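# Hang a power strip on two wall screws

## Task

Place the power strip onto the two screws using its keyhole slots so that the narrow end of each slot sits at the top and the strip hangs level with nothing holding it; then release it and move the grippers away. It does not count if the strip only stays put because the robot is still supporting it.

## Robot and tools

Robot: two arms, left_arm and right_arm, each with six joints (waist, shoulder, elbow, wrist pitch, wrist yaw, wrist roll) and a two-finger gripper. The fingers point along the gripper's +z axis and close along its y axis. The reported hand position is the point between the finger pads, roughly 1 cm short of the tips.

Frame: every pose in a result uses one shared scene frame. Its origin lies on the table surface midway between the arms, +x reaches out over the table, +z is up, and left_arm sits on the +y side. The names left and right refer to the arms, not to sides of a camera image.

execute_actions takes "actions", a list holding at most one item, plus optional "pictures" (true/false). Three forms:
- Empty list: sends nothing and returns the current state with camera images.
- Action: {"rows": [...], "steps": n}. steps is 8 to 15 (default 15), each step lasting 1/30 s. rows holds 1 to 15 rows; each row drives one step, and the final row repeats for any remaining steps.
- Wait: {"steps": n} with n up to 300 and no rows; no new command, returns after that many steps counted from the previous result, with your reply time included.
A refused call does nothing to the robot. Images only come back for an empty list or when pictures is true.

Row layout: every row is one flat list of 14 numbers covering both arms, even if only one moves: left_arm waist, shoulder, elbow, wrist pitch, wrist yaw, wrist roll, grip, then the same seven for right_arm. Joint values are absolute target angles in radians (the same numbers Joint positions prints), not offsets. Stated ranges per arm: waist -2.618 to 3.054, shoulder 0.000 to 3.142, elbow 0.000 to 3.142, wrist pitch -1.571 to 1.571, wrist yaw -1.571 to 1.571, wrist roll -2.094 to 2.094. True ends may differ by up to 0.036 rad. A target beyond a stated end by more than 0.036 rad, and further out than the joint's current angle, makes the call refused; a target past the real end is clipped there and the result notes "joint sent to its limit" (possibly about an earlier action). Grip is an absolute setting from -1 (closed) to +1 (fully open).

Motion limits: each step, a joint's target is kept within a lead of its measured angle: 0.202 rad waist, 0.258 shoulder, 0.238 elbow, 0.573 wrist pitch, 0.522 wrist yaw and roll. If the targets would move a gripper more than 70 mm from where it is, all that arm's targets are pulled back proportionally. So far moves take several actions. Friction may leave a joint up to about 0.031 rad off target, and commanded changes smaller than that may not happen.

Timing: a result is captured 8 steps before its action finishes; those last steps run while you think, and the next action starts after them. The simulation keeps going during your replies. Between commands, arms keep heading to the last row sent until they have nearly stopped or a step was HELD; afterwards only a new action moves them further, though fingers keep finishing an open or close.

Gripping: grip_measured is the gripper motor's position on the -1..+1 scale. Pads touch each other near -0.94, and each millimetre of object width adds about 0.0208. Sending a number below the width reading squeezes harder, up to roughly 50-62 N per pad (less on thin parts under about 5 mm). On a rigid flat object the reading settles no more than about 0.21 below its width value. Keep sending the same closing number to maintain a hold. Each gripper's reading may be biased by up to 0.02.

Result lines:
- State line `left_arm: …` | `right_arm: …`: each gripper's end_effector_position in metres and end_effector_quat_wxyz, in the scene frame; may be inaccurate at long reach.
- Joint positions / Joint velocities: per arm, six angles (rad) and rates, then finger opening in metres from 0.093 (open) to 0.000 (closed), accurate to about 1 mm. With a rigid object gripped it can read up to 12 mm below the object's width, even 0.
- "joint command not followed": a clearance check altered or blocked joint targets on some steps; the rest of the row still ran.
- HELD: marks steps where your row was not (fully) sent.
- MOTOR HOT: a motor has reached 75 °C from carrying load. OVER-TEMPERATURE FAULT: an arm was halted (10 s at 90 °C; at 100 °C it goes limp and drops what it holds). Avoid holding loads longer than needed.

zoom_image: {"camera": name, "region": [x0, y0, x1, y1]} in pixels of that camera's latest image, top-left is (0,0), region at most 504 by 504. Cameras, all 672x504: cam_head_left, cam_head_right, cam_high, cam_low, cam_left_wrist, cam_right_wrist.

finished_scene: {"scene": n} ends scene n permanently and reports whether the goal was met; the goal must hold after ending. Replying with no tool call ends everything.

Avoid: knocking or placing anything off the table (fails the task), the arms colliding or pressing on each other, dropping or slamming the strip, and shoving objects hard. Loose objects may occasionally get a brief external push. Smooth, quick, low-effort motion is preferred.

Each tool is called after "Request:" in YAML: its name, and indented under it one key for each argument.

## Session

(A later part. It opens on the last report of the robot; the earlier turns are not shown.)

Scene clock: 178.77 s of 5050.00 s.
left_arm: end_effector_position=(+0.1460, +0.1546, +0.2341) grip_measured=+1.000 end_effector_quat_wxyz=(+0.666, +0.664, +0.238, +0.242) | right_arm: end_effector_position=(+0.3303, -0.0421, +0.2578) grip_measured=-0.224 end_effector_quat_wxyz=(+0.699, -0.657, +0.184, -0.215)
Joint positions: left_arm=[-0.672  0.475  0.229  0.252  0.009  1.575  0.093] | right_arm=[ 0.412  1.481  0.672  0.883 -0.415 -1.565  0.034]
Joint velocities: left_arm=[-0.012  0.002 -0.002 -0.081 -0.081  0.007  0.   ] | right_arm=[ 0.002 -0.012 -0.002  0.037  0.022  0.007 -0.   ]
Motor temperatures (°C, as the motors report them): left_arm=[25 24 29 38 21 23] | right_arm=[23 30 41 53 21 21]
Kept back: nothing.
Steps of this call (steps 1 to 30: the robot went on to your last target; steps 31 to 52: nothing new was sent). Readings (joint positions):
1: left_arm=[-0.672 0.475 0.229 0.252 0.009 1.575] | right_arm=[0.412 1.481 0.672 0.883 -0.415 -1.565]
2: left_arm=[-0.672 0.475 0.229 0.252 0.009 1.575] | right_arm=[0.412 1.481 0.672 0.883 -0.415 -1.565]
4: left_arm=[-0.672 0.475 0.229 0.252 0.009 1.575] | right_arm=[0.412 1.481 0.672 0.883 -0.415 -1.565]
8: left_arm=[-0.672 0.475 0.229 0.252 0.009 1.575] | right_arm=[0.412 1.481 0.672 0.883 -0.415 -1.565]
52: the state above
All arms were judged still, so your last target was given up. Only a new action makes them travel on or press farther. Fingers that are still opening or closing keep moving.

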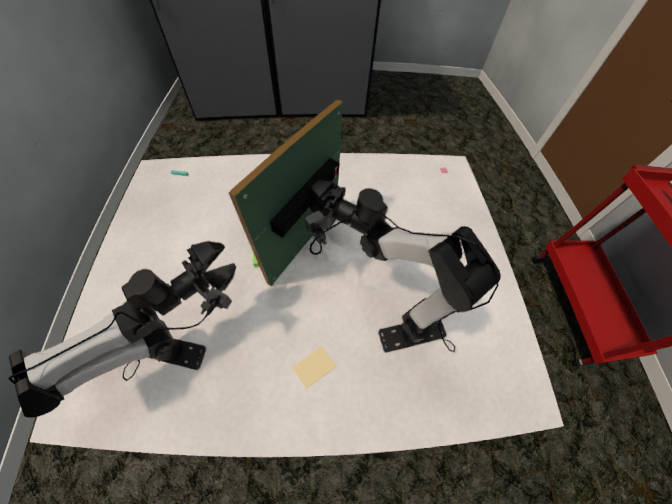

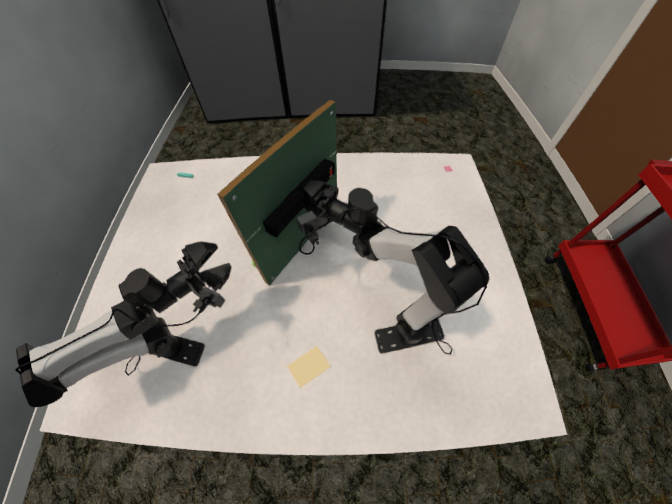

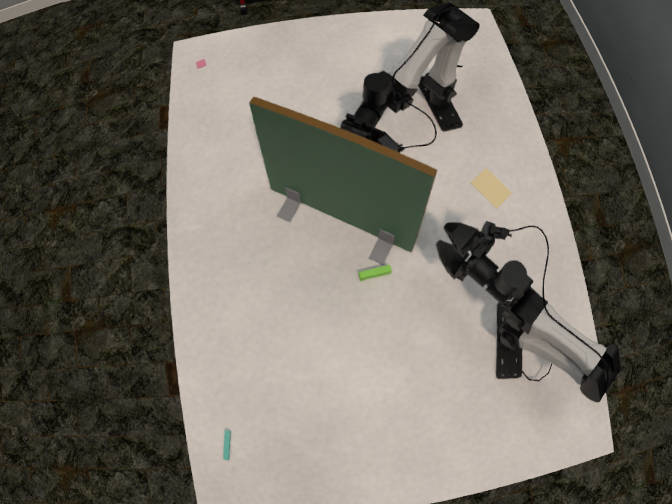

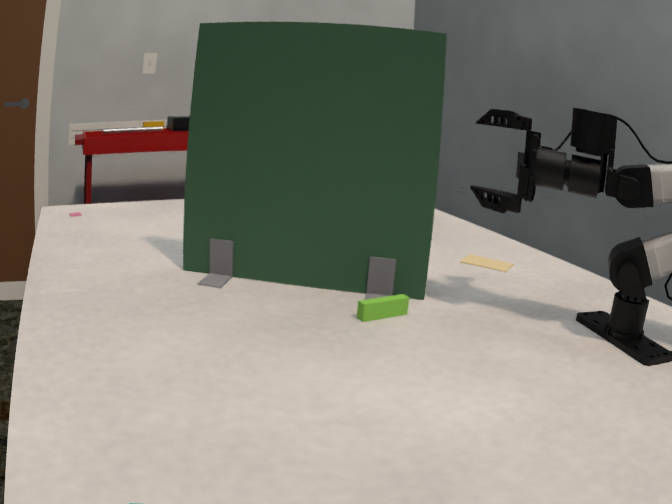

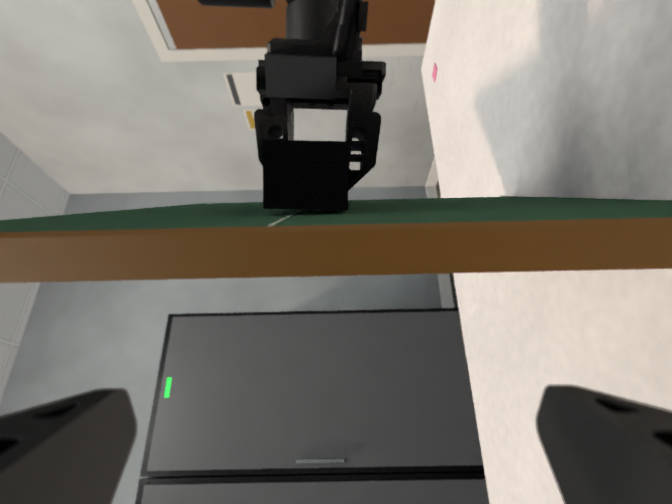

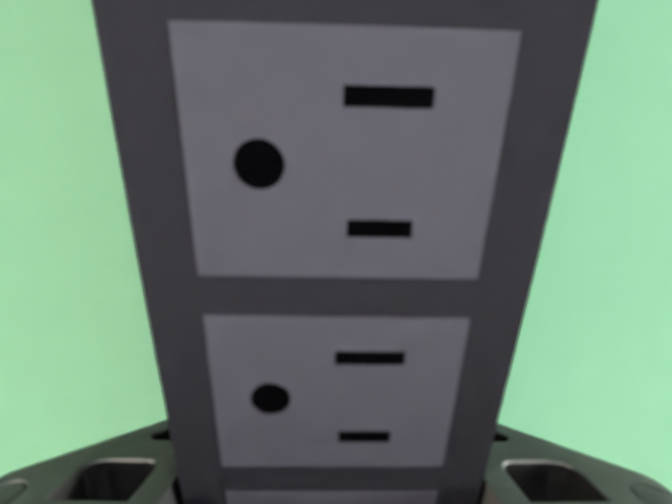

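Request:
execute_actions:
  actions:
    - {"rows":[[-0.66,0.46,0.21,0.25,0.01,1.58,1,0.413,1.475,0.688,1.015,-0.413,-1.580,-0.3],[-0.66,0.46,0.21,0.25,0.01,1.58,1,0.414,1.475,0.692,1.014,-0.412,-1.578,-0.3],[-0.66,0.46,0.21,0.25,0.01,1.58,1,0.415,1.476,0.696,1.013,-0.411,-1.576,-0.3],[-0.66,0.46,0.21,0.25,0.01,1.58,1,0.416,1.476,0.700,1.012,-0.410,-1.574,-0.3],[-0.66,0.46,0.21,0.25,0.01,1.58,1,0.417,1.477,0.704,1.011,-0.409,-1.572,-0.3],[-0.66,0.46,0.21,0.25,0.01,1.58,1,0.418,1.477,0.708,1.010,-0.408,-1.570,-0.3],[-0.66,0.46,0.21,0.25,0.01,1.58,1,0.419,1.477,0.712,1.009,-0.408,-1.568,-0.3],[-0.66,0.46,0.21,0.25,0.01,1.58,1,0.420,1.477,0.716,1.008,-0.407,-1.566,-0.3],[-0.66,0.46,0.21,0.25,0.01,1.58,1,0.421,1.477,0.719,1.007,-0.407,-1.565,-0.3],[-0.66,0.46,0.21,0.25,0.01,1.58,1,0.422,1.477,0.722,1.005,-0.406,-1.565,-0.3]],"steps":12}

Request:
execute_actions:
  actions:
    - {"rows":[[-0.66,0.46,0.21,0.25,0.01,1.58,1,0.422,1.477,0.724,1.002,-0.405,-1.565,-0.3],[-0.66,0.46,0.21,0.25,0.01,1.58,1,0.422,1.477,0.726,0.999,-0.405,-1.565,-0.3],[-0.66,0.46,0.21,0.25,0.01,1.58,1,0.423,1.477,0.728,0.995,-0.404,-1.565,-0.3],[-0.66,0.46,0.21,0.25,0.01,1.58,1,0.423,1.477,0.730,0.991,-0.403,-1.565,-0.3],[-0.66,0.46,0.21,0.25,0.01,1.58,1,0.423,1.477,0.732,0.987,-0.402,-1.565,-0.3],[-0.66,0.46,0.21,0.25,0.01,1.58,1,0.424,1.477,0.734,0.983,-0.401,-1.565,-0.3],[-0.66,0.46,0.21,0.25,0.01,1.58,1,0.424,1.477,0.736,0.979,-0.400,-1.565,-0.3],[-0.66,0.46,0.21,0.25,0.01,1.58,1,0.424,1.477,0.738,0.975,-0.399,-1.565,-0.3],[-0.66,0.46,0.21,0.25,0.01,1.58,1,0.425,1.477,0.740,0.971,-0.398,-1.565,-0.3],[-0.66,0.46,0.21,0.25,0.01,1.58,1,0.425,1.477,0.742,0.967,-0.398,-1.565,-0.3],[-0.66,0.46,0.21,0.25,0.01,1.58,1,0.425,1.477,0.744,0.963,-0.397,-1.565,-0.3],[-0.66,0.46,0.21,0.25,0.01,1.58,1,0.425,1.477,0.746,0.960,-0.397,-1.565,-0.3]],"steps":15}

Request:
execute_actions:
  actions:
    - {"steps":15}
  pictures: true

Scene clock: 185.23 s of 5050.00 s.
left_arm: end_effector_position=(+0.1460, +0.1546, +0.2341) grip_measured=+1.000 end_effector_quat_wxyz=(+0.666, +0.664, +0.238, +0.242) | right_arm: end_effector_position=(+0.3303, -0.0421, +0.2578) grip_measured=-0.224 end_effector_quat_wxyz=(+0.699, -0.657, +0.185, -0.215)
Joint positions: left_arm=[-0.672  0.475  0.229  0.252  0.009  1.575  0.093] | right_arm=[ 0.412  1.481  0.672  0.883 -0.415 -1.564  0.034]
Joint velocities: left_arm=[ 0.002 -0.002  0.012  0.037  0.022 -0.022  0.   ] | right_arm=[-0.007  0.007  0.002 -0.037 -0.051 -0.081  0.001]
Motor temperatures (°C, as the motors report them): left_arm=[25 24 29 38 21 23] | right_arm=[23 30 40 53 21 21]
Steps of this call (steps 1 to 90: nothing new was sent; then 3.33 s passed at rest; steps 91 to 94: the first 4 steps of this action). Readings (joint positions):
91: left_arm=[-0.672 0.475 0.229 0.252 0.009 1.575] | right_arm=[0.412 1.481 0.672 0.883 -0.415 -1.565]
92: left_arm=[-0.672 0.475 0.229 0.252 0.009 1.575] | right_arm=[0.412 1.481 0.672 0.883 -0.415 -1.565]
94: the state above

Scene clock: 185.73 s of 5050.00 s.
left_arm: end_effector_position=(+0.1460, +0.1546, +0.2341) grip_measured=+1.000 end_effector_quat_wxyz=(+0.666, +0.664, +0.238, +0.242) | right_arm: end_effector_position=(+0.3309, -0.0409, +0.2580) grip_measured=-0.224 end_effector_quat_wxyz=(+0.697, -0.659, +0.186, -0.212)
Joint positions: left_arm=[-0.672  0.475  0.229  0.252  0.009  1.575  0.093] | right_arm=[ 0.414  1.481  0.681  0.868 -0.414 -1.564  0.034]
Joint velocities: left_arm=[-0.002  0.002 -0.012 -0.022 -0.022  0.066  0.   ] | right_arm=[ 0.022 -0.012  0.032 -0.095  0.037 -0.139  0.   ]
Motor temperatures (°C, as the motors report them): left_arm=[25 24 29 38 21 23] | right_arm=[23 30 40 53 21 21]
Steps of this call (steps 1 to 8: the last 8 steps of your previous action; steps 9 to 15: the first 7 steps of this action). Readings (joint positions):
9: left_arm=[-0.672 0.475 0.229 0.252 0.009 1.575] | right_arm=[0.412 1.481 0.672 0.883 -0.415 -1.563]
10: left_arm=[-0.672 0.475 0.229 0.252 0.009 1.575] | right_arm=[0.412 1.481 0.672 0.883 -0.415 -1.563]
12: left_arm=[-0.672 0.475 0.229 0.252 0.009 1.575] | right_arm=[0.413 1.481 0.675 0.879 -0.415 -1.563]
15: the state above

Scene clock: 186.23 s of 5050.00 s.
left_arm: end_effector_position=(+0.1460, +0.1546, +0.2341) grip_measured=+1.000 end_effector_quat_wxyz=(+0.666, +0.664, +0.238, +0.242) | right_arm: end_effector_position=(+0.3321, -0.0408, +0.2566) grip_measured=-0.224 end_effector_quat_wxyz=(+0.694, -0.662, +0.190, -0.212)
Joint positions: left_arm=[-0.672  0.475  0.229  0.252  0.009  1.575  0.093] | right_arm=[ 0.414  1.481  0.686  0.852 -0.409 -1.566  0.034]
Joint velocities: left_arm=[-0.002 -0.007  0.002  0.022  0.066  0.007  0.   ] | right_arm=[ 0.012 -0.002 -0.012 -0.022 -0.022 -0.037  0.001]
Motor temperatures (°C, as the motors report them): left_arm=[25 24 29 38 21 23] | right_arm=[23 30 40 53 21 21]
Kept back: nothing.
Steps of this call (steps 1 to 8: the last 8 steps of your previous action; steps 9 to 15: the robot went on to your last target). Readings (joint positions):
1: left_arm=[-0.672 0.475 0.229 0.252 0.009 1.575] | right_arm=[0.414 1.481 0.682 0.864 -0.412 -1.564]
2: left_arm=[-0.672 0.475 0.229 0.252 0.009 1.575] | right_arm=[0.414 1.481 0.683 0.859 -0.410 -1.565]
4: left_arm=[-0.672 0.475 0.229 0.252 0.009 1.575] | right_arm=[0.414 1.481 0.685 0.854 -0.409 -1.566]
8: left_arm=[-0.672 0.475 0.229 0.252 0.009 1.575] | right_arm=[0.414 1.481 0.686 0.852 -0.409 -1.566]
15: the state above

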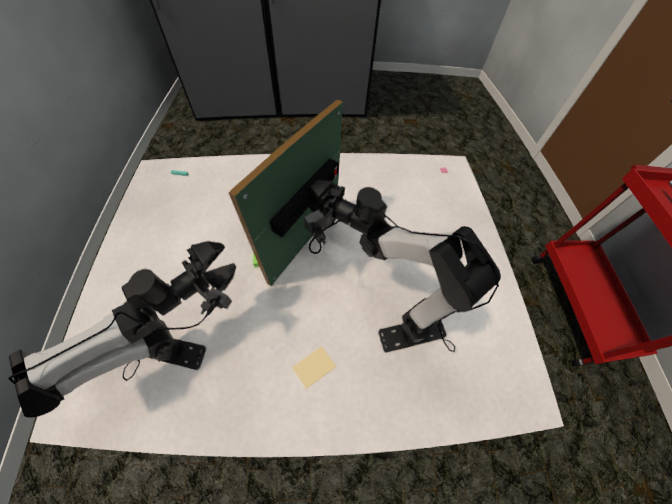

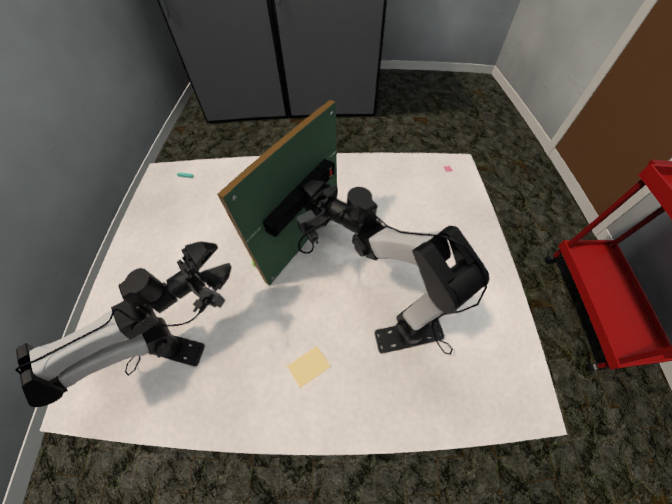

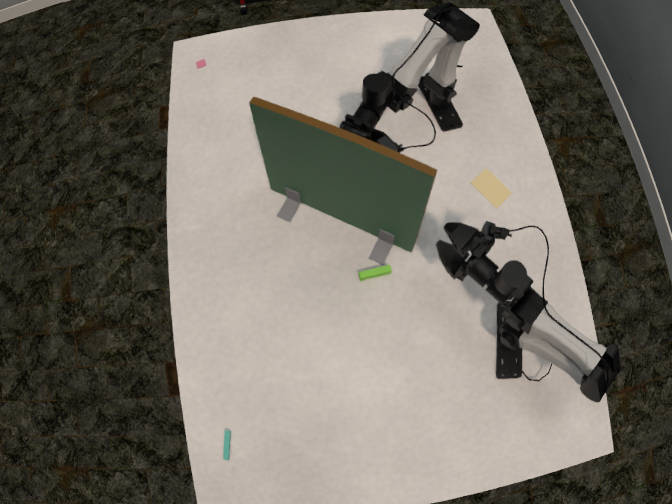

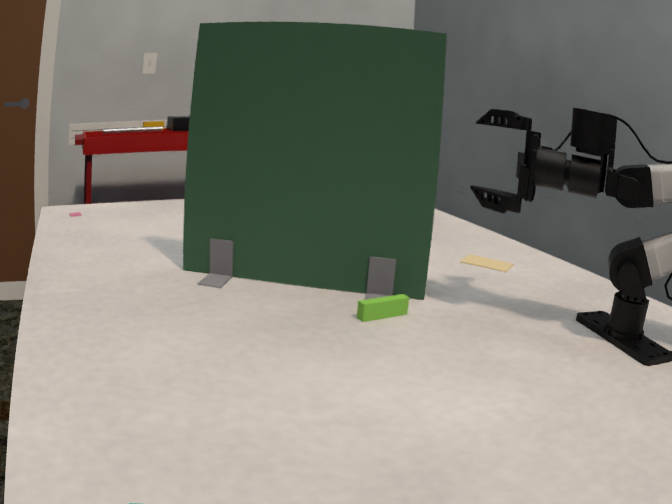

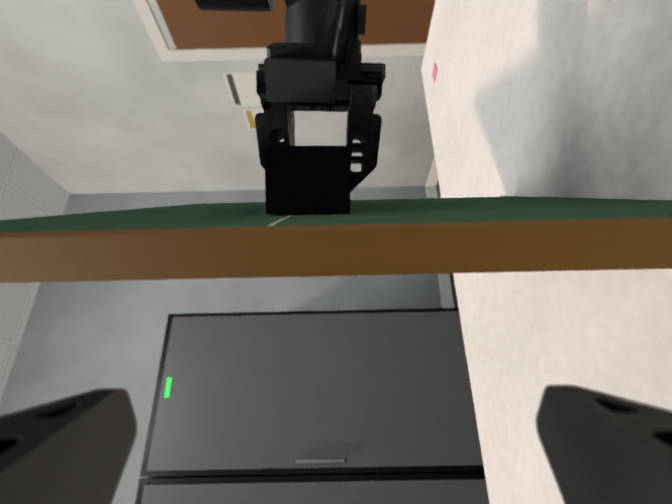

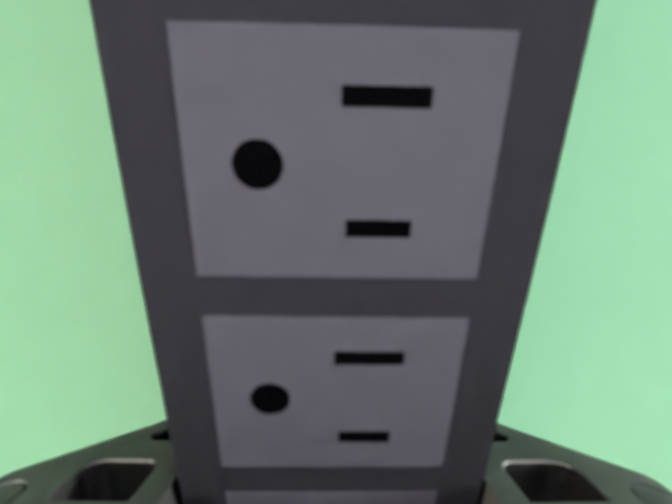

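Request:
zoom_image:
  camera: "cam_left_wrist"
  region: [245, 150, 365, 230]

Region (245, 150, 365, 230) of cam_left_wrist's 672x504 image, scaled by 4.200, with more detail than that image has.

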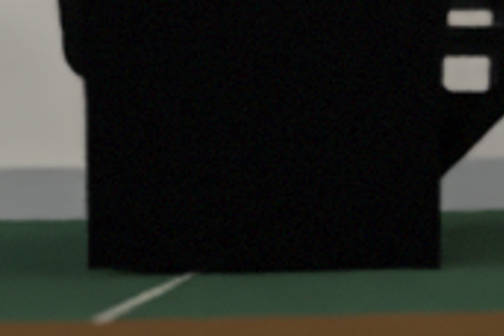

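Request:
execute_actions:
  actions:
    - {"rows":[[-0.66,0.46,0.21,0.25,0.01,1.58,1,0.425,1.477,0.743,0.960,-0.399,-1.566,-0.3],[-0.66,0.46,0.21,0.25,0.01,1.58,1,0.425,1.477,0.740,0.960,-0.401,-1.567,-0.3],[-0.66,0.46,0.21,0.25,0.01,1.58,1,0.425,1.477,0.737,0.960,-0.403,-1.568,-0.3],[-0.66,0.46,0.21,0.25,0.01,1.58,1,0.425,1.477,0.734,0.960,-0.405,-1.569,-0.3],[-0.66,0.46,0.21,0.25,0.01,1.58,1,0.425,1.477,0.731,0.960,-0.407,-1.570,-0.3],[-0.66,0.46,0.21,0.25,0.01,1.58,1,0.425,1.477,0.728,0.960,-0.409,-1.571,-0.3],[-0.66,0.46,0.21,0.25,0.01,1.58,1,0.425,1.477,0.725,0.960,-0.411,-1.572,-0.3],[-0.66,0.46,0.21,0.25,0.01,1.58,1,0.425,1.477,0.722,0.960,-0.411,-1.572,-0.3],[-0.66,0.46,0.21,0.25,0.01,1.58,1,0.425,1.477,0.719,0.960,-0.411,-1.572,-0.3],[-0.66,0.46,0.21,0.25,0.01,1.58,1,0.425,1.477,0.716,0.960,-0.411,-1.572,-0.3],[-0.66,0.46,0.21,0.25,0.01,1.58,1,0.425,1.477,0.713,0.960,-0.411,-1.572,-0.3],[-0.66,0.46,0.21,0.25,0.01,1.58,1,0.425,1.477,0.710,0.960,-0.411,-1.572,-0.3]],"steps":15}

Request:
execute_actions:
  actions:
    - {"steps":14}

Scene clock: 188.73 s of 5050.00 s.
left_arm: end_effector_position=(+0.1460, +0.1546, +0.2341) grip_measured=+1.000 end_effector_quat_wxyz=(+0.666, +0.664, +0.238, +0.242) | right_arm: end_effector_position=(+0.3321, -0.0408, +0.2565) grip_measured=-0.224 end_effector_quat_wxyz=(+0.693, -0.662, +0.190, -0.212)
Joint positions: left_arm=[-0.672  0.475  0.229  0.252  0.009  1.575  0.093] | right_arm=[ 0.414  1.481  0.686  0.852 -0.409 -1.566  0.034]
Joint velocities: left_arm=[-0.007  0.002  0.007  0.037 -0.022  0.022  0.   ] | right_arm=[-0.002 -0.012  0.007 -0.022  0.037 -0.022  0.   ]
Motor temperatures (°C, as the motors report them): left_arm=[25 24 29 38 21 23] | right_arm=[23 30 41 53 21 21]
Steps of this call (steps 1 to 15: the robot went on to your last target; steps 16 to 68: nothing new was sent; steps 69 to 75: the first 7 steps of this action). Readings (joint positions):
69: left_arm=[-0.672 0.475 0.229 0.252 0.009 1.575] | right_arm=[0.414 1.481 0.686 0.852 -0.409 -1.566]
70: left_arm=[-0.672 0.475 0.229 0.252 0.009 1.575] | right_arm=[0.414 1.481 0.686 0.852 -0.409 -1.566]
72: left_arm=[-0.672 0.475 0.229 0.252 0.009 1.575] | right_arm=[0.414 1.481 0.686 0.852 -0.409 -1.566]
75: the state above

Scene clock: 189.20 s of 5050.00 s.
left_arm: end_effector_position=(+0.1460, +0.1546, +0.2341) grip_measured=+1.000 end_effector_quat_wxyz=(+0.666, +0.664, +0.238, +0.242) | right_arm: end_effector_position=(+0.3321, -0.0408, +0.2565) grip_measured=-0.224 end_effector_quat_wxyz=(+0.693, -0.662, +0.190, -0.212)
Joint positions: left_arm=[-0.672  0.475  0.229  0.252  0.009  1.575  0.093] | right_arm=[ 0.414  1.481  0.686  0.852 -0.409 -1.566  0.034]
Joint velocities: left_arm=[ 0.007 -0.007  0.007  0.022 -0.051 -0.007  0.   ] | right_arm=[-0.002  0.017  0.022 -0.007 -0.022  0.022 -0.001]
Motor temperatures (°C, as the motors report them): left_arm=[25 24 29 39 21 23] | right_arm=[23 30 41 53 21 21]
Kept back: nothing.
Steps of this call (steps 1 to 8: the last 8 steps of your previous action; steps 9 to 14: the robot went on to your last target). Readings (joint positions):
1: left_arm=[-0.672 0.475 0.229 0.252 0.009 1.575] | right_arm=[0.414 1.481 0.686 0.852 -0.409 -1.566]
2: left_arm=[-0.672 0.475 0.229 0.252 0.009 1.575] | right_arm=[0.414 1.481 0.686 0.852 -0.409 -1.566]
4: left_arm=[-0.672 0.475 0.229 0.252 0.009 1.575] | right_arm=[0.414 1.481 0.686 0.852 -0.409 -1.566]
8: left_arm=[-0.672 0.475 0.229 0.252 0.009 1.575] | right_arm=[0.414 1.481 0.686 0.852 -0.409 -1.566]
14: the state above

Request:
execute_actions:
  actions:
    - {"rows":[[-0.66,0.46,0.21,0.25,0.01,1.58,1,0.425,1.477,0.708,0.959,-0.412,-1.572,-0.3],[-0.66,0.46,0.21,0.25,0.01,1.58,1,0.426,1.477,0.706,0.958,-0.413,-1.572,-0.3],[-0.66,0.46,0.21,0.25,0.01,1.58,1,0.426,1.477,0.704,0.957,-0.414,-1.572,-0.3],[-0.66,0.46,0.21,0.25,0.01,1.58,1,0.426,1.477,0.702,0.956,-0.415,-1.572,-0.3],[-0.66,0.46,0.21,0.25,0.01,1.58,1,0.427,1.477,0.700,0.955,-0.416,-1.572,-0.3],[-0.66,0.46,0.21,0.25,0.01,1.58,1,0.427,1.477,0.699,0.954,-0.417,-1.572,-0.3],[-0.66,0.46,0.21,0.25,0.01,1.58,1,0.427,1.477,0.698,0.953,-0.418,-1.572,-0.3],[-0.66,0.46,0.21,0.25,0.01,1.58,1,0.427,1.477,0.697,0.952,-0.418,-1.572,-0.3],[-0.66,0.46,0.21,0.25,0.01,1.58,1,0.427,1.477,0.696,0.951,-0.418,-1.572,-0.3],[-0.66,0.46,0.21,0.25,0.01,1.58,1,0.427,1.477,0.695,0.950,-0.418,-1.572,-0.3]],"steps":12}

Request:
execute_actions:
  actions:
    - {"steps":14}

Scene clock: 189.97 s of 5050.00 s.
left_arm: end_effector_position=(+0.1460, +0.1546, +0.2341) grip_measured=+1.000 end_effector_quat_wxyz=(+0.666, +0.664, +0.238, +0.242) | right_arm: end_effector_position=(+0.3320, -0.0408, +0.2562) grip_measured=-0.224 end_effector_quat_wxyz=(+0.693, -0.662, +0.190, -0.212)
Joint positions: left_arm=[-0.672  0.475  0.229  0.252  0.009  1.575  0.093] | right_arm=[ 0.414  1.481  0.685  0.852 -0.41  -1.566  0.034]
Joint velocities: left_arm=[-0.007 -0.017  0.007 -0.051 -0.081  0.051  0.   ] | right_arm=[ 0.012  0.002 -0.017  0.007 -0.022 -0.051 -0.   ]
Motor temperatures (°C, as the motors report them): left_arm=[25 24 29 39 21 23] | right_arm=[23 30 41 53 21 21]
Steps of this call (steps 1 to 15: the robot went on to your last target; steps 16 to 19: nothing new was sent; steps 20 to 23: the first 4 steps of this action). Readings (joint positions):
20: left_arm=[-0.672 0.475 0.229 0.252 0.009 1.575] | right_arm=[0.414 1.481 0.686 0.852 -0.410 -1.566]
21: left_arm=[-0.672 0.475 0.229 0.252 0.009 1.575] | right_arm=[0.414 1.481 0.686 0.852 -0.410 -1.566]
23: the state above

Scene clock: 190.43 s of 5050.00 s.
left_arm: end_effector_position=(+0.1460, +0.1546, +0.2341) grip_measured=+1.000 end_effector_quat_wxyz=(+0.666, +0.664, +0.238, +0.242) | right_arm: end_effector_position=(+0.3320, -0.0408, +0.2558) grip_measured=-0.224 end_effector_quat_wxyz=(+0.693, -0.663, +0.190, -0.212)
Joint positions: left_arm=[-0.672  0.475  0.229  0.252  0.009  1.575  0.093] | right_arm=[ 0.414  1.481  0.685  0.851 -0.41  -1.567  0.034]
Joint velocities: left_arm=[-0.017 -0.007 -0.007 -0.007  0.022 -0.037  0.   ] | right_arm=[ 0.007  0.007 -0.007 -0.066 -0.037 -0.066  0.   ]
Motor temperatures (°C, as the motors report them): left_arm=[25 24 29 39 21 23] | right_arm=[23 30 41 53 21 21]
Kept back: nothing.
Steps of this call (steps 1 to 8: the last 8 steps of your previous action; steps 9 to 14: the robot went on to your last target). Readings (joint positions):
1: left_arm=[-0.672 0.475 0.229 0.252 0.009 1.575] | right_arm=[0.414 1.481 0.685 0.852 -0.410 -1.567]
2: left_arm=[-0.672 0.475 0.229 0.252 0.009 1.575] | right_arm=[0.414 1.481 0.685 0.851 -0.410 -1.567]
4: left_arm=[-0.672 0.475 0.229 0.252 0.009 1.575] | right_arm=[0.414 1.481 0.685 0.851 -0.410 -1.567]
8: left_arm=[-0.672 0.475 0.229 0.252 0.009 1.575] | right_arm=[0.414 1.481 0.685 0.851 -0.410 -1.567]
14: the state above

Request:
execute_actions:
  actions:
    - {"rows":[[-0.66,0.46,0.21,0.25,0.01,1.58,1,0.425,1.477,0.696,0.950,-0.416,-1.572,-0.3],[-0.66,0.46,0.21,0.25,0.01,1.58,1,0.423,1.477,0.697,0.950,-0.414,-1.572,-0.3],[-0.66,0.46,0.21,0.25,0.01,1.58,1,0.421,1.477,0.698,0.950,-0.412,-1.572,-0.3],[-0.66,0.46,0.21,0.25,0.01,1.58,1,0.419,1.477,0.698,0.950,-0.410,-1.572,-0.3],[-0.66,0.46,0.21,0.25,0.01,1.58,1,0.417,1.477,0.698,0.950,-0.409,-1.572,-0.3],[-0.66,0.46,0.21,0.25,0.01,1.58,1,0.415,1.477,0.698,0.950,-0.408,-1.572,-0.3],[-0.66,0.46,0.21,0.25,0.01,1.58,1,0.413,1.477,0.698,0.950,-0.407,-1.572,-0.3],[-0.66,0.46,0.21,0.25,0.01,1.58,1,0.411,1.477,0.698,0.950,-0.406,-1.572,-0.3],[-0.66,0.46,0.21,0.25,0.01,1.58,1,0.409,1.477,0.698,0.950,-0.405,-1.572,-0.3],[-0.66,0.46,0.21,0.25,0.01,1.58,1,0.407,1.477,0.698,0.950,-0.404,-1.572,-0.3],[-0.66,0.46,0.21,0.25,0.01,1.58,1,0.405,1.477,0.698,0.950,-0.403,-1.572,-0.3],[-0.66,0.46,0.21,0.25,0.01,1.58,1,0.404,1.477,0.698,0.950,-0.402,-1.572,-0.3],[-0.66,0.46,0.21,0.25,0.01,1.58,1,0.403,1.477,0.698,0.950,-0.402,-1.572,-0.3]],"steps":15}

Request:
execute_actions:
  actions:
    - {"steps":14}

Scene clock: 193.93 s of 5050.00 s.
left_arm: end_effector_position=(+0.1460, +0.1546, +0.2341) grip_measured=+1.000 end_effector_quat_wxyz=(+0.666, +0.664, +0.238, +0.242) | right_arm: end_effector_position=(+0.3320, -0.0408, +0.2558) grip_measured=-0.224 end_effector_quat_wxyz=(+0.693, -0.663, +0.190, -0.212)
Joint positions: left_arm=[-0.672  0.475  0.229  0.252  0.009  1.575  0.093] | right_arm=[ 0.414  1.481  0.685  0.851 -0.41  -1.567  0.034]
Joint velocities: left_arm=[-0.007  0.002  0.002 -0.007 -0.022 -0.007  0.   ] | right_arm=[ 0.002 -0.012 -0.002 -0.007 -0.022 -0.051 -0.001]
Motor temperatures (°C, as the motors report them): left_arm=[25 24 29 39 21 23] | right_arm=[23 30 40 52 21 21]
Steps of this call (steps 1 to 15: the robot went on to your last target; steps 16 to 90: nothing new was sent; then 0.27 s passed at rest; steps 91 to 97: the first 7 steps of this action). Readings (joint positions):
91: left_arm=[-0.672 0.475 0.229 0.252 0.009 1.575] | right_arm=[0.414 1.481 0.685 0.851 -0.410 -1.567]
92: left_arm=[-0.672 0.475 0.229 0.252 0.009 1.575] | right_arm=[0.414 1.481 0.685 0.851 -0.410 -1.567]
94: left_arm=[-0.672 0.475 0.229 0.252 0.009 1.575] | right_arm=[0.414 1.481 0.685 0.851 -0.410 -1.567]
97: the state above

Scene clock: 194.40 s of 5050.00 s.
left_arm: end_effector_position=(+0.1460, +0.1546, +0.2341) grip_measured=+1.000 end_effector_quat_wxyz=(+0.666, +0.664, +0.238, +0.242) | right_arm: end_effector_position=(+0.3322, -0.0411, +0.2558) grip_measured=-0.224 end_effector_quat_wxyz=(+0.693, -0.662, +0.190, -0.212)
Joint positions: left_arm=[-0.672  0.475  0.229  0.252  0.009  1.575  0.093] | right_arm=[ 0.413  1.481  0.685  0.851 -0.41  -1.567  0.034]
Joint velocities: left_arm=[ 0.002  0.012 -0.022 -0.007 -0.007 -0.022  0.   ] | right_arm=[-0.002  0.007 -0.007  0.022 -0.051 -0.037  0.001]
Motor temperatures (°C, as the motors report them): left_arm=[25 24 29 39 21 23] | right_arm=[23 30 40 52 21 21]
Kept back: nothing.
Steps of this call (steps 1 to 8: the last 8 steps of your previous action; steps 9 to 14: the robot went on to your last target). Readings (joint positions):
1: left_arm=[-0.672 0.475 0.229 0.252 0.009 1.575] | right_arm=[0.414 1.481 0.685 0.851 -0.410 -1.567]
2: left_arm=[-0.672 0.475 0.229 0.252 0.009 1.575] | right_arm=[0.414 1.481 0.685 0.851 -0.410 -1.567]
4: left_arm=[-0.672 0.475 0.229 0.252 0.009 1.575] | right_arm=[0.414 1.481 0.685 0.851 -0.410 -1.567]
8: left_arm=[-0.672 0.475 0.229 0.252 0.009 1.575] | right_arm=[0.413 1.481 0.685 0.851 -0.410 -1.567]
14: the state above

Request:
execute_actions:
  actions:
    - {"rows":[[-0.66,0.46,0.21,0.25,0.01,1.58,1,0.402,1.477,0.698,0.950,-0.402,-1.572,-0.3],[-0.66,0.46,0.21,0.25,0.01,1.58,1,0.401,1.477,0.698,0.950,-0.402,-1.572,-0.3],[-0.66,0.46,0.21,0.25,0.01,1.58,1,0.400,1.477,0.698,0.950,-0.402,-1.572,-0.3],[-0.66,0.46,0.21,0.25,0.01,1.58,1,0.399,1.477,0.698,0.950,-0.402,-1.572,-0.3],[-0.66,0.46,0.21,0.25,0.01,1.58,1,0.398,1.477,0.698,0.950,-0.402,-1.572,-0.3],[-0.66,0.46,0.21,0.25,0.01,1.58,1,0.397,1.477,0.698,0.950,-0.402,-1.572,-0.3]],"steps":10}

Request:
execute_actions:
  actions:
    - {"steps":14}
  pictures: true

Scene clock: 195.73 s of 5050.00 s.
left_arm: end_effector_position=(+0.1460, +0.1546, +0.2341) grip_measured=+1.000 end_effector_quat_wxyz=(+0.666, +0.664, +0.238, +0.242) | right_arm: end_effector_position=(+0.3322, -0.0411, +0.2558) grip_measured=-0.224 end_effector_quat_wxyz=(+0.693, -0.662, +0.190, -0.212)
Joint positions: left_arm=[-0.672  0.475  0.229  0.252  0.009  1.575  0.093] | right_arm=[ 0.413  1.481  0.685  0.851 -0.41  -1.567  0.034]
Joint velocities: left_arm=[-0.007  0.002 -0.002 -0.022 -0.081 -0.022  0.   ] | right_arm=[ 0.007  0.012 -0.002  0.022  0.007 -0.051 -0.   ]
Motor temperatures (°C, as the motors report them): left_arm=[25 24 29 39 21 23] | right_arm=[23 30 40 52 21 21]
Steps of this call (steps 1 to 15: the robot went on to your last target; steps 16 to 38: nothing new was sent; steps 39 to 40: the first 2 steps of this action). Readings (joint positions):
39: left_arm=[-0.672 0.475 0.229 0.252 0.009 1.575] | right_arm=[0.413 1.481 0.685 0.851 -0.410 -1.567]
40: the state above

Scene clock: 196.20 s of 5050.00 s.
left_arm: end_effector_position=(+0.1460, +0.1546, +0.2341) grip_measured=+1.000 end_effector_quat_wxyz=(+0.666, +0.664, +0.238, +0.242) | right_arm: end_effector_position=(+0.3323, -0.0412, +0.2558) grip_measured=-0.224 end_effector_quat_wxyz=(+0.693, -0.662, +0.190, -0.212)
Joint positions: left_arm=[-0.672  0.475  0.229  0.252  0.009  1.575  0.093] | right_arm=[ 0.413  1.481  0.685  0.851 -0.41  -1.567  0.034]
Joint velocities: left_arm=[ 0.007  0.012 -0.017  0.007 -0.066  0.037  0.   ] | right_arm=[ 0.007 -0.007 -0.017 -0.022 -0.11  -0.022 -0.   ]
Motor temperatures (°C, as the motors report them): left_arm=[25 24 29 39 21 23] | right_arm=[23 30 40 52 21 21]
Kept back: nothing.
Steps of this call (steps 1 to 8: the last 8 steps of your previous action; steps 9 to 14: the robot went on to your last target). Readings (joint positions):
1: left_arm=[-0.672 0.475 0.229 0.252 0.009 1.575] | right_arm=[0.413 1.481 0.685 0.851 -0.410 -1.567]
2: left_arm=[-0.672 0.475 0.229 0.252 0.009 1.575] | right_arm=[0.413 1.481 0.685 0.851 -0.410 -1.567]
4: left_arm=[-0.672 0.475 0.229 0.252 0.009 1.575] | right_arm=[0.413 1.481 0.685 0.851 -0.410 -1.567]
8: left_arm=[-0.672 0.475 0.229 0.252 0.009 1.575] | right_arm=[0.413 1.481 0.685 0.851 -0.410 -1.567]
14: the state above

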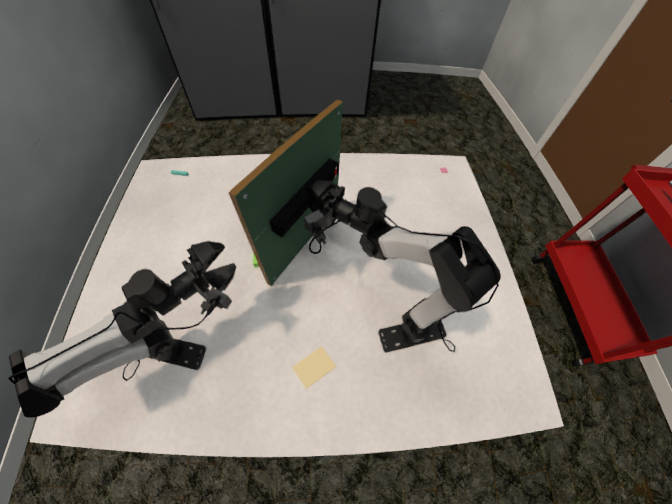

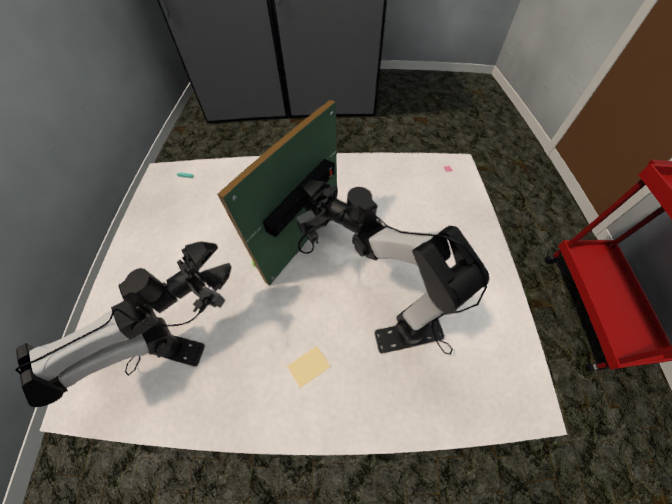

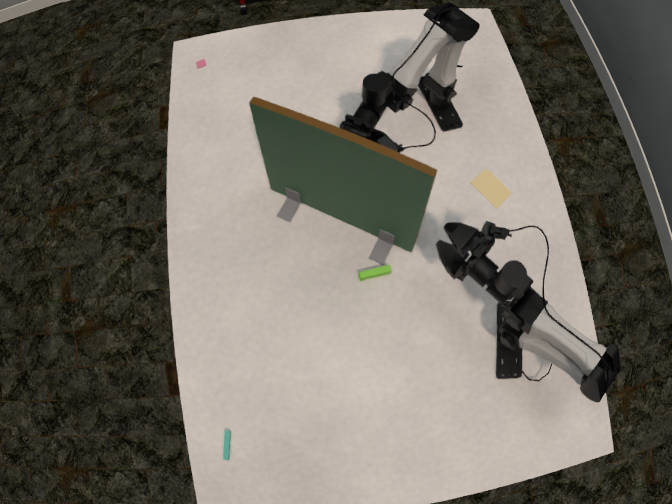

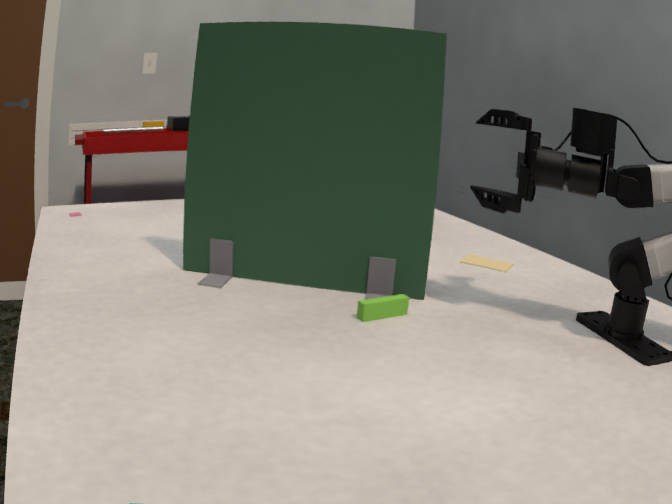

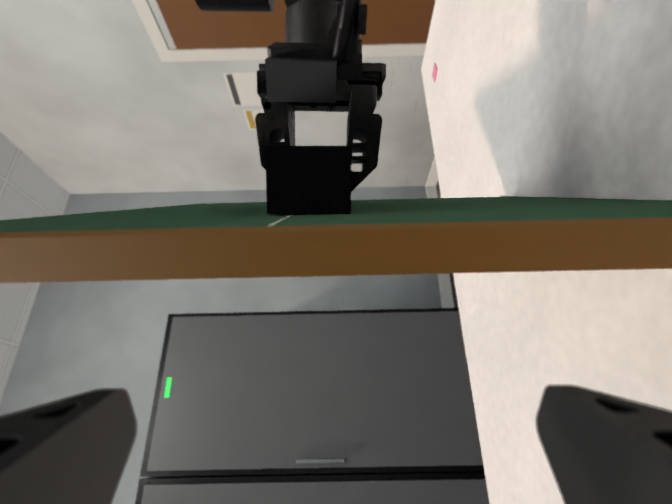

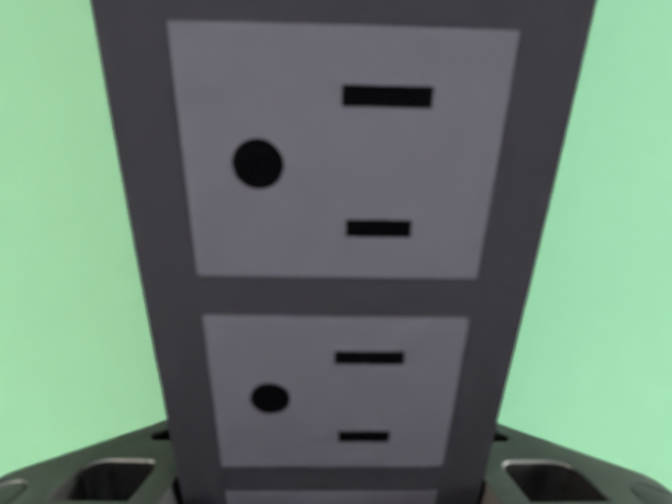

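Request:
execute_actions:
  actions:
    - {"rows":[[-0.66,0.46,0.21,0.25,0.01,1.58,1,0.400,1.476,0.700,0.955,-0.404,-1.571,-0.3],[-0.66,0.46,0.21,0.25,0.01,1.58,1,0.403,1.475,0.702,0.960,-0.406,-1.570,-0.3],[-0.66,0.46,0.21,0.25,0.01,1.58,1,0.406,1.474,0.704,0.965,-0.408,-1.569,-0.3],[-0.66,0.46,0.21,0.25,0.01,1.58,1,0.409,1.473,0.706,0.970,-0.410,-1.568,-0.3],[-0.66,0.46,0.21,0.25,0.01,1.58,1,0.412,1.472,0.708,0.975,-0.412,-1.567,-0.3],[-0.66,0.46,0.21,0.25,0.01,1.58,1,0.415,1.471,0.710,0.980,-0.414,-1.567,-0.3],[-0.66,0.46,0.21,0.25,0.01,1.58,1,0.417,1.470,0.712,0.985,-0.416,-1.567,-0.3],[-0.66,0.46,0.21,0.25,0.01,1.58,1,0.419,1.470,0.712,0.990,-0.418,-1.567,-0.3],[-0.66,0.46,0.21,0.25,0.01,1.58,1,0.420,1.470,0.712,0.990,-0.420,-1.567,-0.3],[-0.66,0.46,0.21,0.25,0.01,1.58,1,0.421,1.470,0.712,0.990,-0.422,-1.567,-0.3],[-0.66,0.46,0.21,0.25,0.01,1.58,1,0.422,1.470,0.712,0.990,-0.424,-1.567,-0.3],[-0.66,0.46,0.21,0.25,0.01,1.58,1,0.422,1.470,0.712,0.990,-0.426,-1.567,-0.3],[-0.66,0.46,0.21,0.25,0.01,1.58,1,0.422,1.470,0.712,0.990,-0.428,-1.567,-0.3],[-0.66,0.46,0.21,0.25,0.01,1.58,1,0.422,1.470,0.712,0.990,-0.430,-1.567,-0.3]],"steps":15}

Request:
execute_actions:
  actions:
    - {"steps":16}

Scene clock: 197.83 s of 5050.00 s.
left_arm: end_effector_position=(+0.1460, +0.1546, +0.2341) grip_measured=+1.000 end_effector_quat_wxyz=(+0.666, +0.664, +0.238, +0.242) | right_arm: end_effector_position=(+0.3322, -0.0411, +0.2561) grip_measured=-0.224 end_effector_quat_wxyz=(+0.693, -0.662, +0.189, -0.212)
Joint positions: left_arm=[-0.672  0.475  0.229  0.252  0.009  1.575  0.093] | right_arm=[ 0.413  1.481  0.685  0.852 -0.411 -1.567  0.034]
Joint velocities: left_arm=[-0.017 -0.007 -0.002 -0.007  0.037 -0.022  0.   ] | right_arm=[-0.007  0.002 -0.002  0.007  0.022  0.022  0.   ]
Motor temperatures (°C, as the motors report them): left_arm=[25 24 29 39 21 23] | right_arm=[23 30 40 52 21 21]
Steps of this call (steps 1 to 15: the robot went on to your last target; steps 16 to 42: nothing new was sent; steps 43 to 49: the first 7 steps of this action). Readings (joint positions):
43: left_arm=[-0.672 0.475 0.229 0.252 0.009 1.575] | right_arm=[0.413 1.481 0.685 0.851 -0.411 -1.567]
44: left_arm=[-0.672 0.475 0.229 0.252 0.009 1.575] | right_arm=[0.413 1.481 0.685 0.851 -0.411 -1.567]
46: left_arm=[-0.672 0.475 0.229 0.252 0.009 1.575] | right_arm=[0.413 1.481 0.685 0.851 -0.411 -1.567]
49: the state above

Scene clock: 198.37 s of 5050.00 s.
left_arm: end_effector_position=(+0.1460, +0.1546, +0.2341) grip_measured=+1.000 end_effector_quat_wxyz=(+0.666, +0.664, +0.238, +0.242) | right_arm: end_effector_position=(+0.3320, -0.0411, +0.2562) grip_measured=-0.224 end_effector_quat_wxyz=(+0.693, -0.662, +0.189, -0.212)
Joint positions: left_arm=[-0.672  0.475  0.229  0.252  0.009  1.575  0.093] | right_arm=[ 0.413  1.481  0.685  0.852 -0.412 -1.567  0.034]
Joint velocities: left_arm=[-0.012  0.022  0.017 -0.007 -0.037 -0.022  0.   ] | right_arm=[-0.002 -0.012  0.007 -0.007 -0.007  0.037 -0.   ]
Motor temperatures (°C, as the motors report them): left_arm=[25 24 29 39 21 23] | right_arm=[23 30 40 52 21 21]
Kept back: nothing.
Steps of this call (steps 1 to 8: the last 8 steps of your previous action; steps 9 to 15: the robot went on to your last target; step 16: nothing new was sent). Readings (joint positions):
1: left_arm=[-0.672 0.475 0.229 0.252 0.009 1.575] | right_arm=[0.413 1.481 0.685 0.852 -0.411 -1.567]
2: left_arm=[-0.672 0.475 0.229 0.252 0.009 1.575] | right_arm=[0.413 1.481 0.685 0.852 -0.411 -1.567]
4: left_arm=[-0.672 0.475 0.229 0.252 0.009 1.575] | right_arm=[0.413 1.481 0.685 0.852 -0.412 -1.567]
8: left_arm=[-0.672 0.475 0.229 0.252 0.009 1.575] | right_arm=[0.413 1.481 0.685 0.852 -0.412 -1.567]
16: the state above
All arms were judged still, so your last target was given up. Only a new action makes them travel on or press farther. Fingers that are still opening or closing keep moving.

Request:
execute_actions:
  actions:
    - {"rows":[[-0.66,0.46,0.21,0.25,0.01,1.58,1,0.422,1.470,0.711,0.993,-0.428,-1.567,-0.3],[-0.66,0.46,0.21,0.25,0.01,1.58,1,0.422,1.470,0.710,0.996,-0.426,-1.567,-0.3],[-0.66,0.46,0.21,0.25,0.01,1.58,1,0.422,1.470,0.709,0.999,-0.424,-1.567,-0.3],[-0.66,0.46,0.21,0.25,0.01,1.58,1,0.422,1.470,0.708,1.002,-0.423,-1.567,-0.3],[-0.66,0.46,0.21,0.25,0.01,1.58,1,0.422,1.470,0.707,1.005,-0.422,-1.567,-0.3],[-0.66,0.46,0.21,0.25,0.01,1.58,1,0.423,1.470,0.706,1.008,-0.422,-1.567,-0.3],[-0.66,0.46,0.21,0.25,0.01,1.58,1,0.423,1.470,0.705,1.010,-0.422,-1.567,-0.3],[-0.66,0.46,0.21,0.25,0.01,1.58,1,0.423,1.470,0.704,1.012,-0.422,-1.567,-0.3],[-0.66,0.46,0.21,0.25,0.01,1.58,1,0.424,1.470,0.703,1.013,-0.422,-1.567,-0.3],[-0.66,0.46,0.21,0.25,0.01,1.58,1,0.424,1.470,0.702,1.014,-0.422,-1.567,-0.3],[-0.66,0.46,0.21,0.25,0.01,1.58,1,0.424,1.470,0.701,1.015,-0.422,-1.567,-0.3],[-0.66,0.46,0.21,0.25,0.01,1.58,1,0.424,1.470,0.700,1.016,-0.422,-1.567,-0.3]],"steps":14}

Request:
execute_actions:
  actions:
    - {"steps":14}

Scene clock: 200.00 s of 5050.00 s.
left_arm: end_effector_position=(+0.1460, +0.1546, +0.2341) grip_measured=+1.000 end_effector_quat_wxyz=(+0.666, +0.664, +0.238, +0.242) | right_arm: end_effector_position=(+0.3320, -0.0411, +0.2564) grip_measured=-0.224 end_effector_quat_wxyz=(+0.694, -0.662, +0.189, -0.212)
Joint positions: left_arm=[-0.672  0.475  0.229  0.252  0.009  1.575  0.093] | right_arm=[ 0.413  1.481  0.685  0.854 -0.412 -1.567  0.034]
Joint velocities: left_arm=[ 0.002 -0.007  0.002  0.037  0.022 -0.007  0.   ] | right_arm=[ 0.002  0.002 -0.002 -0.022  0.007 -0.095 -0.001]
Motor temperatures (°C, as the motors report them): left_arm=[25 24 29 39 21 23] | right_arm=[23 30 40 53 21 21]
Steps of this call (steps 1 to 43: nothing new was sent; steps 44 to 49: the first 6 steps of this action). Readings (joint positions):
44: left_arm=[-0.672 0.475 0.229 0.252 0.009 1.575] | right_arm=[0.413 1.481 0.685 0.852 -0.412 -1.567]
45: left_arm=[-0.672 0.475 0.229 0.252 0.009 1.575] | right_arm=[0.413 1.481 0.685 0.853 -0.412 -1.567]
47: left_arm=[-0.672 0.475 0.229 0.252 0.009 1.575] | right_arm=[0.413 1.481 0.685 0.853 -0.412 -1.567]
49: the state above

Scene clock: 200.47 s of 5050.00 s.
left_arm: end_effector_position=(+0.1460, +0.1546, +0.2341) grip_measured=+1.000 end_effector_quat_wxyz=(+0.666, +0.664, +0.238, +0.242) | right_arm: end_effector_position=(+0.3320, -0.0411, +0.2565) grip_measured=-0.224 end_effector_quat_wxyz=(+0.694, -0.662, +0.188, -0.212)
Joint positions: left_arm=[-0.672  0.475  0.229  0.252  0.009  1.575  0.093] | right_arm=[ 0.413  1.481  0.685  0.854 -0.412 -1.567  0.034]
Joint velocities: left_arm=[ 0.012  0.002  0.002 -0.037 -0.022 -0.066  0.   ] | right_arm=[ 0.002  0.017 -0.002 -0.022 -0.066  0.037 -0.   ]
Motor temperatures (°C, as the motors report them): left_arm=[25 24 29 39 21 23] | right_arm=[23 30 40 53 21 21]
Kept back: nothing.
Steps of this call (steps 1 to 8: the last 8 steps of your previous action; steps 9 to 14: the robot went on to your last target). Readings (joint positions):
1: left_arm=[-0.672 0.475 0.229 0.252 0.009 1.575] | right_arm=[0.413 1.481 0.685 0.854 -0.412 -1.567]
2: left_arm=[-0.672 0.475 0.229 0.252 0.009 1.575] | right_arm=[0.413 1.481 0.685 0.854 -0.412 -1.567]
4: left_arm=[-0.672 0.475 0.229 0.252 0.009 1.575] | right_arm=[0.413 1.481 0.685 0.854 -0.412 -1.567]
8: left_arm=[-0.672 0.475 0.229 0.252 0.009 1.575] | right_arm=[0.413 1.481 0.685 0.854 -0.412 -1.567]
14: the state above

Request:
execute_actions:
  actions:
    - {"rows":[[-0.66,0.46,0.21,0.25,0.01,1.58,1,0.423,1.467,0.705,1.014,-0.421,-1.568,-0.3],[-0.66,0.46,0.21,0.25,0.01,1.58,1,0.422,1.464,0.710,1.012,-0.420,-1.569,-0.3],[-0.66,0.46,0.21,0.25,0.01,1.58,1,0.421,1.461,0.715,1.010,-0.419,-1.570,-0.3],[-0.66,0.46,0.21,0.25,0.01,1.58,1,0.420,1.458,0.720,1.008,-0.418,-1.571,-0.3],[-0.66,0.46,0.21,0.25,0.01,1.58,1,0.420,1.455,0.725,1.005,-0.417,-1.572,-0.3],[-0.66,0.46,0.21,0.25,0.01,1.58,1,0.420,1.452,0.730,1.002,-0.416,-1.573,-0.3],[-0.66,0.46,0.21,0.25,0.01,1.58,1,0.420,1.449,0.735,0.999,-0.416,-1.574,-0.3],[-0.66,0.46,0.21,0.25,0.01,1.58,1,0.420,1.447,0.739,0.996,-0.416,-1.575,-0.3],[-0.66,0.46,0.21,0.25,0.01,1.58,1,0.420,1.445,0.742,0.993,-0.416,-1.576,-0.3]],"steps":10}

Request:
execute_actions:
  actions:
    - {"rows":[[-0.66,0.46,0.21,0.25,0.01,1.58,1,0.420,1.4435,0.7435,0.988,-0.416,-1.577,-0.3],[-0.66,0.46,0.21,0.25,0.01,1.58,1,0.420,1.442,0.745,0.983,-0.416,-1.578,-0.3],[-0.66,0.46,0.21,0.25,0.01,1.58,1,0.420,1.4405,0.7465,0.978,-0.416,-1.579,-0.3],[-0.66,0.46,0.21,0.25,0.01,1.58,1,0.420,1.439,0.748,0.973,-0.416,-1.580,-0.3],[-0.66,0.46,0.21,0.25,0.01,1.58,1,0.420,1.4375,0.7495,0.968,-0.416,-1.581,-0.3],[-0.66,0.46,0.21,0.25,0.01,1.58,1,0.420,1.436,0.751,0.963,-0.416,-1.582,-0.3],[-0.66,0.46,0.21,0.25,0.01,1.58,1,0.420,1.4345,0.7525,0.958,-0.416,-1.582,-0.3],[-0.66,0.46,0.21,0.25,0.01,1.58,1,0.420,1.433,0.754,0.953,-0.416,-1.582,-0.3]],"steps":10}

Request:
execute_actions:
  actions:
    - {"steps":14}

Scene clock: 202.47 s of 5050.00 s.
left_arm: end_effector_position=(+0.1460, +0.1546, +0.2341) grip_measured=+1.000 end_effector_quat_wxyz=(+0.666, +0.664, +0.238, +0.242) | right_arm: end_effector_position=(+0.3320, -0.0411, +0.2565) grip_measured=-0.224 end_effector_quat_wxyz=(+0.694, -0.662, +0.188, -0.212)
Joint positions: left_arm=[-0.672  0.475  0.229  0.252  0.009  1.575  0.093] | right_arm=[ 0.413  1.481  0.685  0.854 -0.412 -1.567  0.034]
Joint velocities: left_arm=[ 0.032  0.002 -0.007  0.051 -0.007  0.022  0.   ] | right_arm=[ 0.007 -0.012 -0.017  0.007 -0.007 -0.051 -0.001]
Motor temperatures (°C, as the motors report them): left_arm=[25 24 29 39 21 23] | right_arm=[23 30 40 53 21 21]
Steps of this call (steps 1 to 15: the robot went on to your last target; steps 16 to 58: nothing new was sent; steps 59 to 60: the first 2 steps of this action). Readings (joint positions):
59: left_arm=[-0.672 0.475 0.229 0.252 0.009 1.575] | right_arm=[0.413 1.481 0.685 0.854 -0.412 -1.567]
60: the state above

Scene clock: 202.80 s of 5050.00 s.
left_arm: end_effector_position=(+0.1460, +0.1546, +0.2341) grip_measured=+1.000 end_effector_quat_wxyz=(+0.666, +0.664, +0.238, +0.242) | right_arm: end_effector_position=(+0.3320, -0.0411, +0.2563) grip_measured=-0.224 end_effector_quat_wxyz=(+0.694, -0.662, +0.189, -0.212)
Joint positions: left_arm=[-0.672  0.475  0.229  0.252  0.009  1.575  0.093] | right_arm=[ 0.413  1.481  0.685  0.853 -0.412 -1.568  0.034]
Joint velocities: left_arm=[-0.007  0.002  0.012 -0.066 -0.007  0.022  0.   ] | right_arm=[ 0.007 -0.002 -0.002  0.022  0.037  0.007  0.001]
Motor temperatures (°C, as the motors report them): left_arm=[25 24 29 39 21 23] | right_arm=[23 30 40 53 21 21]
Steps of this call (steps 1 to 8: the last 8 steps of your previous action; steps 9 to 10: the first 2 steps of this action). Readings (joint positions):
9: left_arm=[-0.672 0.475 0.229 0.252 0.009 1.575] | right_arm=[0.413 1.481 0.685 0.854 -0.412 -1.567]
10: the state above

Scene clock: 203.27 s of 5050.00 s.
left_arm: end_effector_position=(+0.1460, +0.1546, +0.2341) grip_measured=+1.000 end_effector_quat_wxyz=(+0.666, +0.664, +0.238, +0.242) | right_arm: end_effector_position=(+0.3323, -0.0408, +0.2566) grip_measured=-0.224 end_effector_quat_wxyz=(+0.690, -0.666, +0.190, -0.211)
Joint positions: left_arm=[-0.672  0.475  0.229  0.252  0.009  1.575  0.093] | right_arm=[ 0.413  1.475  0.693  0.827 -0.413 -1.572  0.034]
Joint velocities: left_arm=[-0.032  0.007  0.007 -0.037  0.051  0.007  0.   ] | right_arm=[-0.007  0.002  0.007 -0.066 -0.022 -0.007  0.001]
Motor temperatures (°C, as the motors report them): left_arm=[25 24 29 39 21 23] | right_arm=[23 30 40 53 21 21]
Kept back: nothing.
Steps of this call (steps 1 to 8: the last 8 steps of your previous action; steps 9 to 14: the robot went on to your last target). Readings (joint positions):
1: left_arm=[-0.672 0.475 0.229 0.252 0.009 1.575] | right_arm=[0.413 1.481 0.686 0.852 -0.412 -1.568]
2: left_arm=[-0.672 0.475 0.229 0.252 0.009 1.575] | right_arm=[0.413 1.481 0.686 0.850 -0.412 -1.568]
4: left_arm=[-0.672 0.475 0.229 0.252 0.009 1.575] | right_arm=[0.413 1.481 0.687 0.848 -0.413 -1.569]
8: left_arm=[-0.672 0.475 0.229 0.252 0.009 1.575] | right_arm=[0.413 1.476 0.691 0.833 -0.413 -1.571]
14: the state above

Request:
execute_actions:
  actions:
    - {"rows":[[-0.66,0.46,0.21,0.25,0.01,1.58,1,0.420,1.4315,0.755,0.949,-0.416,-1.582,-0.3],[-0.66,0.46,0.21,0.25,0.01,1.58,1,0.420,1.430,0.756,0.945,-0.416,-1.582,-0.3],[-0.66,0.46,0.21,0.25,0.01,1.58,1,0.421,1.4285,0.757,0.941,-0.416,-1.582,-0.3],[-0.66,0.46,0.21,0.25,0.01,1.58,1,0.421,1.427,0.758,0.937,-0.416,-1.582,-0.3],[-0.66,0.46,0.21,0.25,0.01,1.58,1,0.422,1.4255,0.759,0.933,-0.416,-1.582,-0.3],[-0.66,0.46,0.21,0.25,0.01,1.58,1,0.422,1.424,0.760,0.929,-0.416,-1.582,-0.3],[-0.66,0.46,0.21,0.25,0.01,1.58,1,0.423,1.4225,0.760,0.925,-0.416,-1.582,-0.3],[-0.66,0.46,0.21,0.25,0.01,1.58,1,0.423,1.4215,0.760,0.921,-0.416,-1.582,-0.3]],"steps":10}

Request:
execute_actions:
  actions:
    - {"steps":16}

Scene clock: 203.93 s of 5050.00 s.
left_arm: end_effector_position=(+0.1460, +0.1546, +0.2341) grip_measured=+1.000 end_effector_quat_wxyz=(+0.666, +0.664, +0.238, +0.242) | right_arm: end_effector_position=(+0.3323, -0.0407, +0.2565) grip_measured=-0.224 end_effector_quat_wxyz=(+0.690, -0.666, +0.190, -0.211)
Joint positions: left_arm=[-0.672  0.475  0.229  0.252  0.009  1.575  0.093] | right_arm=[ 0.413  1.475  0.693  0.826 -0.413 -1.572  0.034]
Joint velocities: left_arm=[ 0.012  0.007 -0.012  0.037 -0.022 -0.007  0.   ] | right_arm=[-0.002  0.002  0.007  0.007  0.066 -0.037 -0.001]
Motor temperatures (°C, as the motors report them): left_arm=[25 24 29 39 21 23] | right_arm=[23 30 40 53 21 21]
Steps of this call (steps 1 to 18: the robot went on to your last target; steps 19 to 20: the first 2 steps of this action). Readings (joint positions):
19: left_arm=[-0.672 0.475 0.229 0.252 0.009 1.575] | right_arm=[0.413 1.475 0.693 0.826 -0.413 -1.572]
20: the state above

Scene clock: 204.47 s of 5050.00 s.
left_arm: end_effector_position=(+0.1460, +0.1546, +0.2341) grip_measured=+1.000 end_effector_quat_wxyz=(+0.666, +0.664, +0.238, +0.242) | right_arm: end_effector_position=(+0.3325, -0.0406, +0.2568) grip_measured=-0.224 end_effector_quat_wxyz=(+0.686, -0.670, +0.191, -0.209)
Joint positions: left_arm=[-0.672  0.475  0.229  0.252  0.009  1.575  0.093] | right_arm=[ 0.413  1.467  0.703  0.795 -0.413 -1.577  0.034]
Joint velocities: left_arm=[-0.007 -0.007  0.017 -0.095  0.037 -0.007  0.   ] | right_arm=[-0.017  0.007 -0.007 -0.022  0.022 -0.051  0.   ]
Motor temperatures (°C, as the motors report them): left_arm=[25 24 29 39 21 23] | right_arm=[23 30 40 54 21 21]
Kept back: nothing.
Steps of this call (steps 1 to 8: the last 8 steps of your previous action; steps 9 to 16: the robot went on to your last target). Readings (joint positions):
1: left_arm=[-0.672 0.475 0.229 0.252 0.009 1.575] | right_arm=[0.413 1.475 0.693 0.825 -0.413 -1.572]
2: left_arm=[-0.672 0.475 0.229 0.252 0.009 1.575] | right_arm=[0.413 1.475 0.693 0.825 -0.413 -1.572]
4: left_arm=[-0.672 0.475 0.229 0.252 0.009 1.575] | right_arm=[0.413 1.472 0.696 0.818 -0.413 -1.573]
8: left_arm=[-0.672 0.475 0.229 0.252 0.009 1.575] | right_arm=[0.413 1.468 0.701 0.801 -0.413 -1.576]
16: the state above


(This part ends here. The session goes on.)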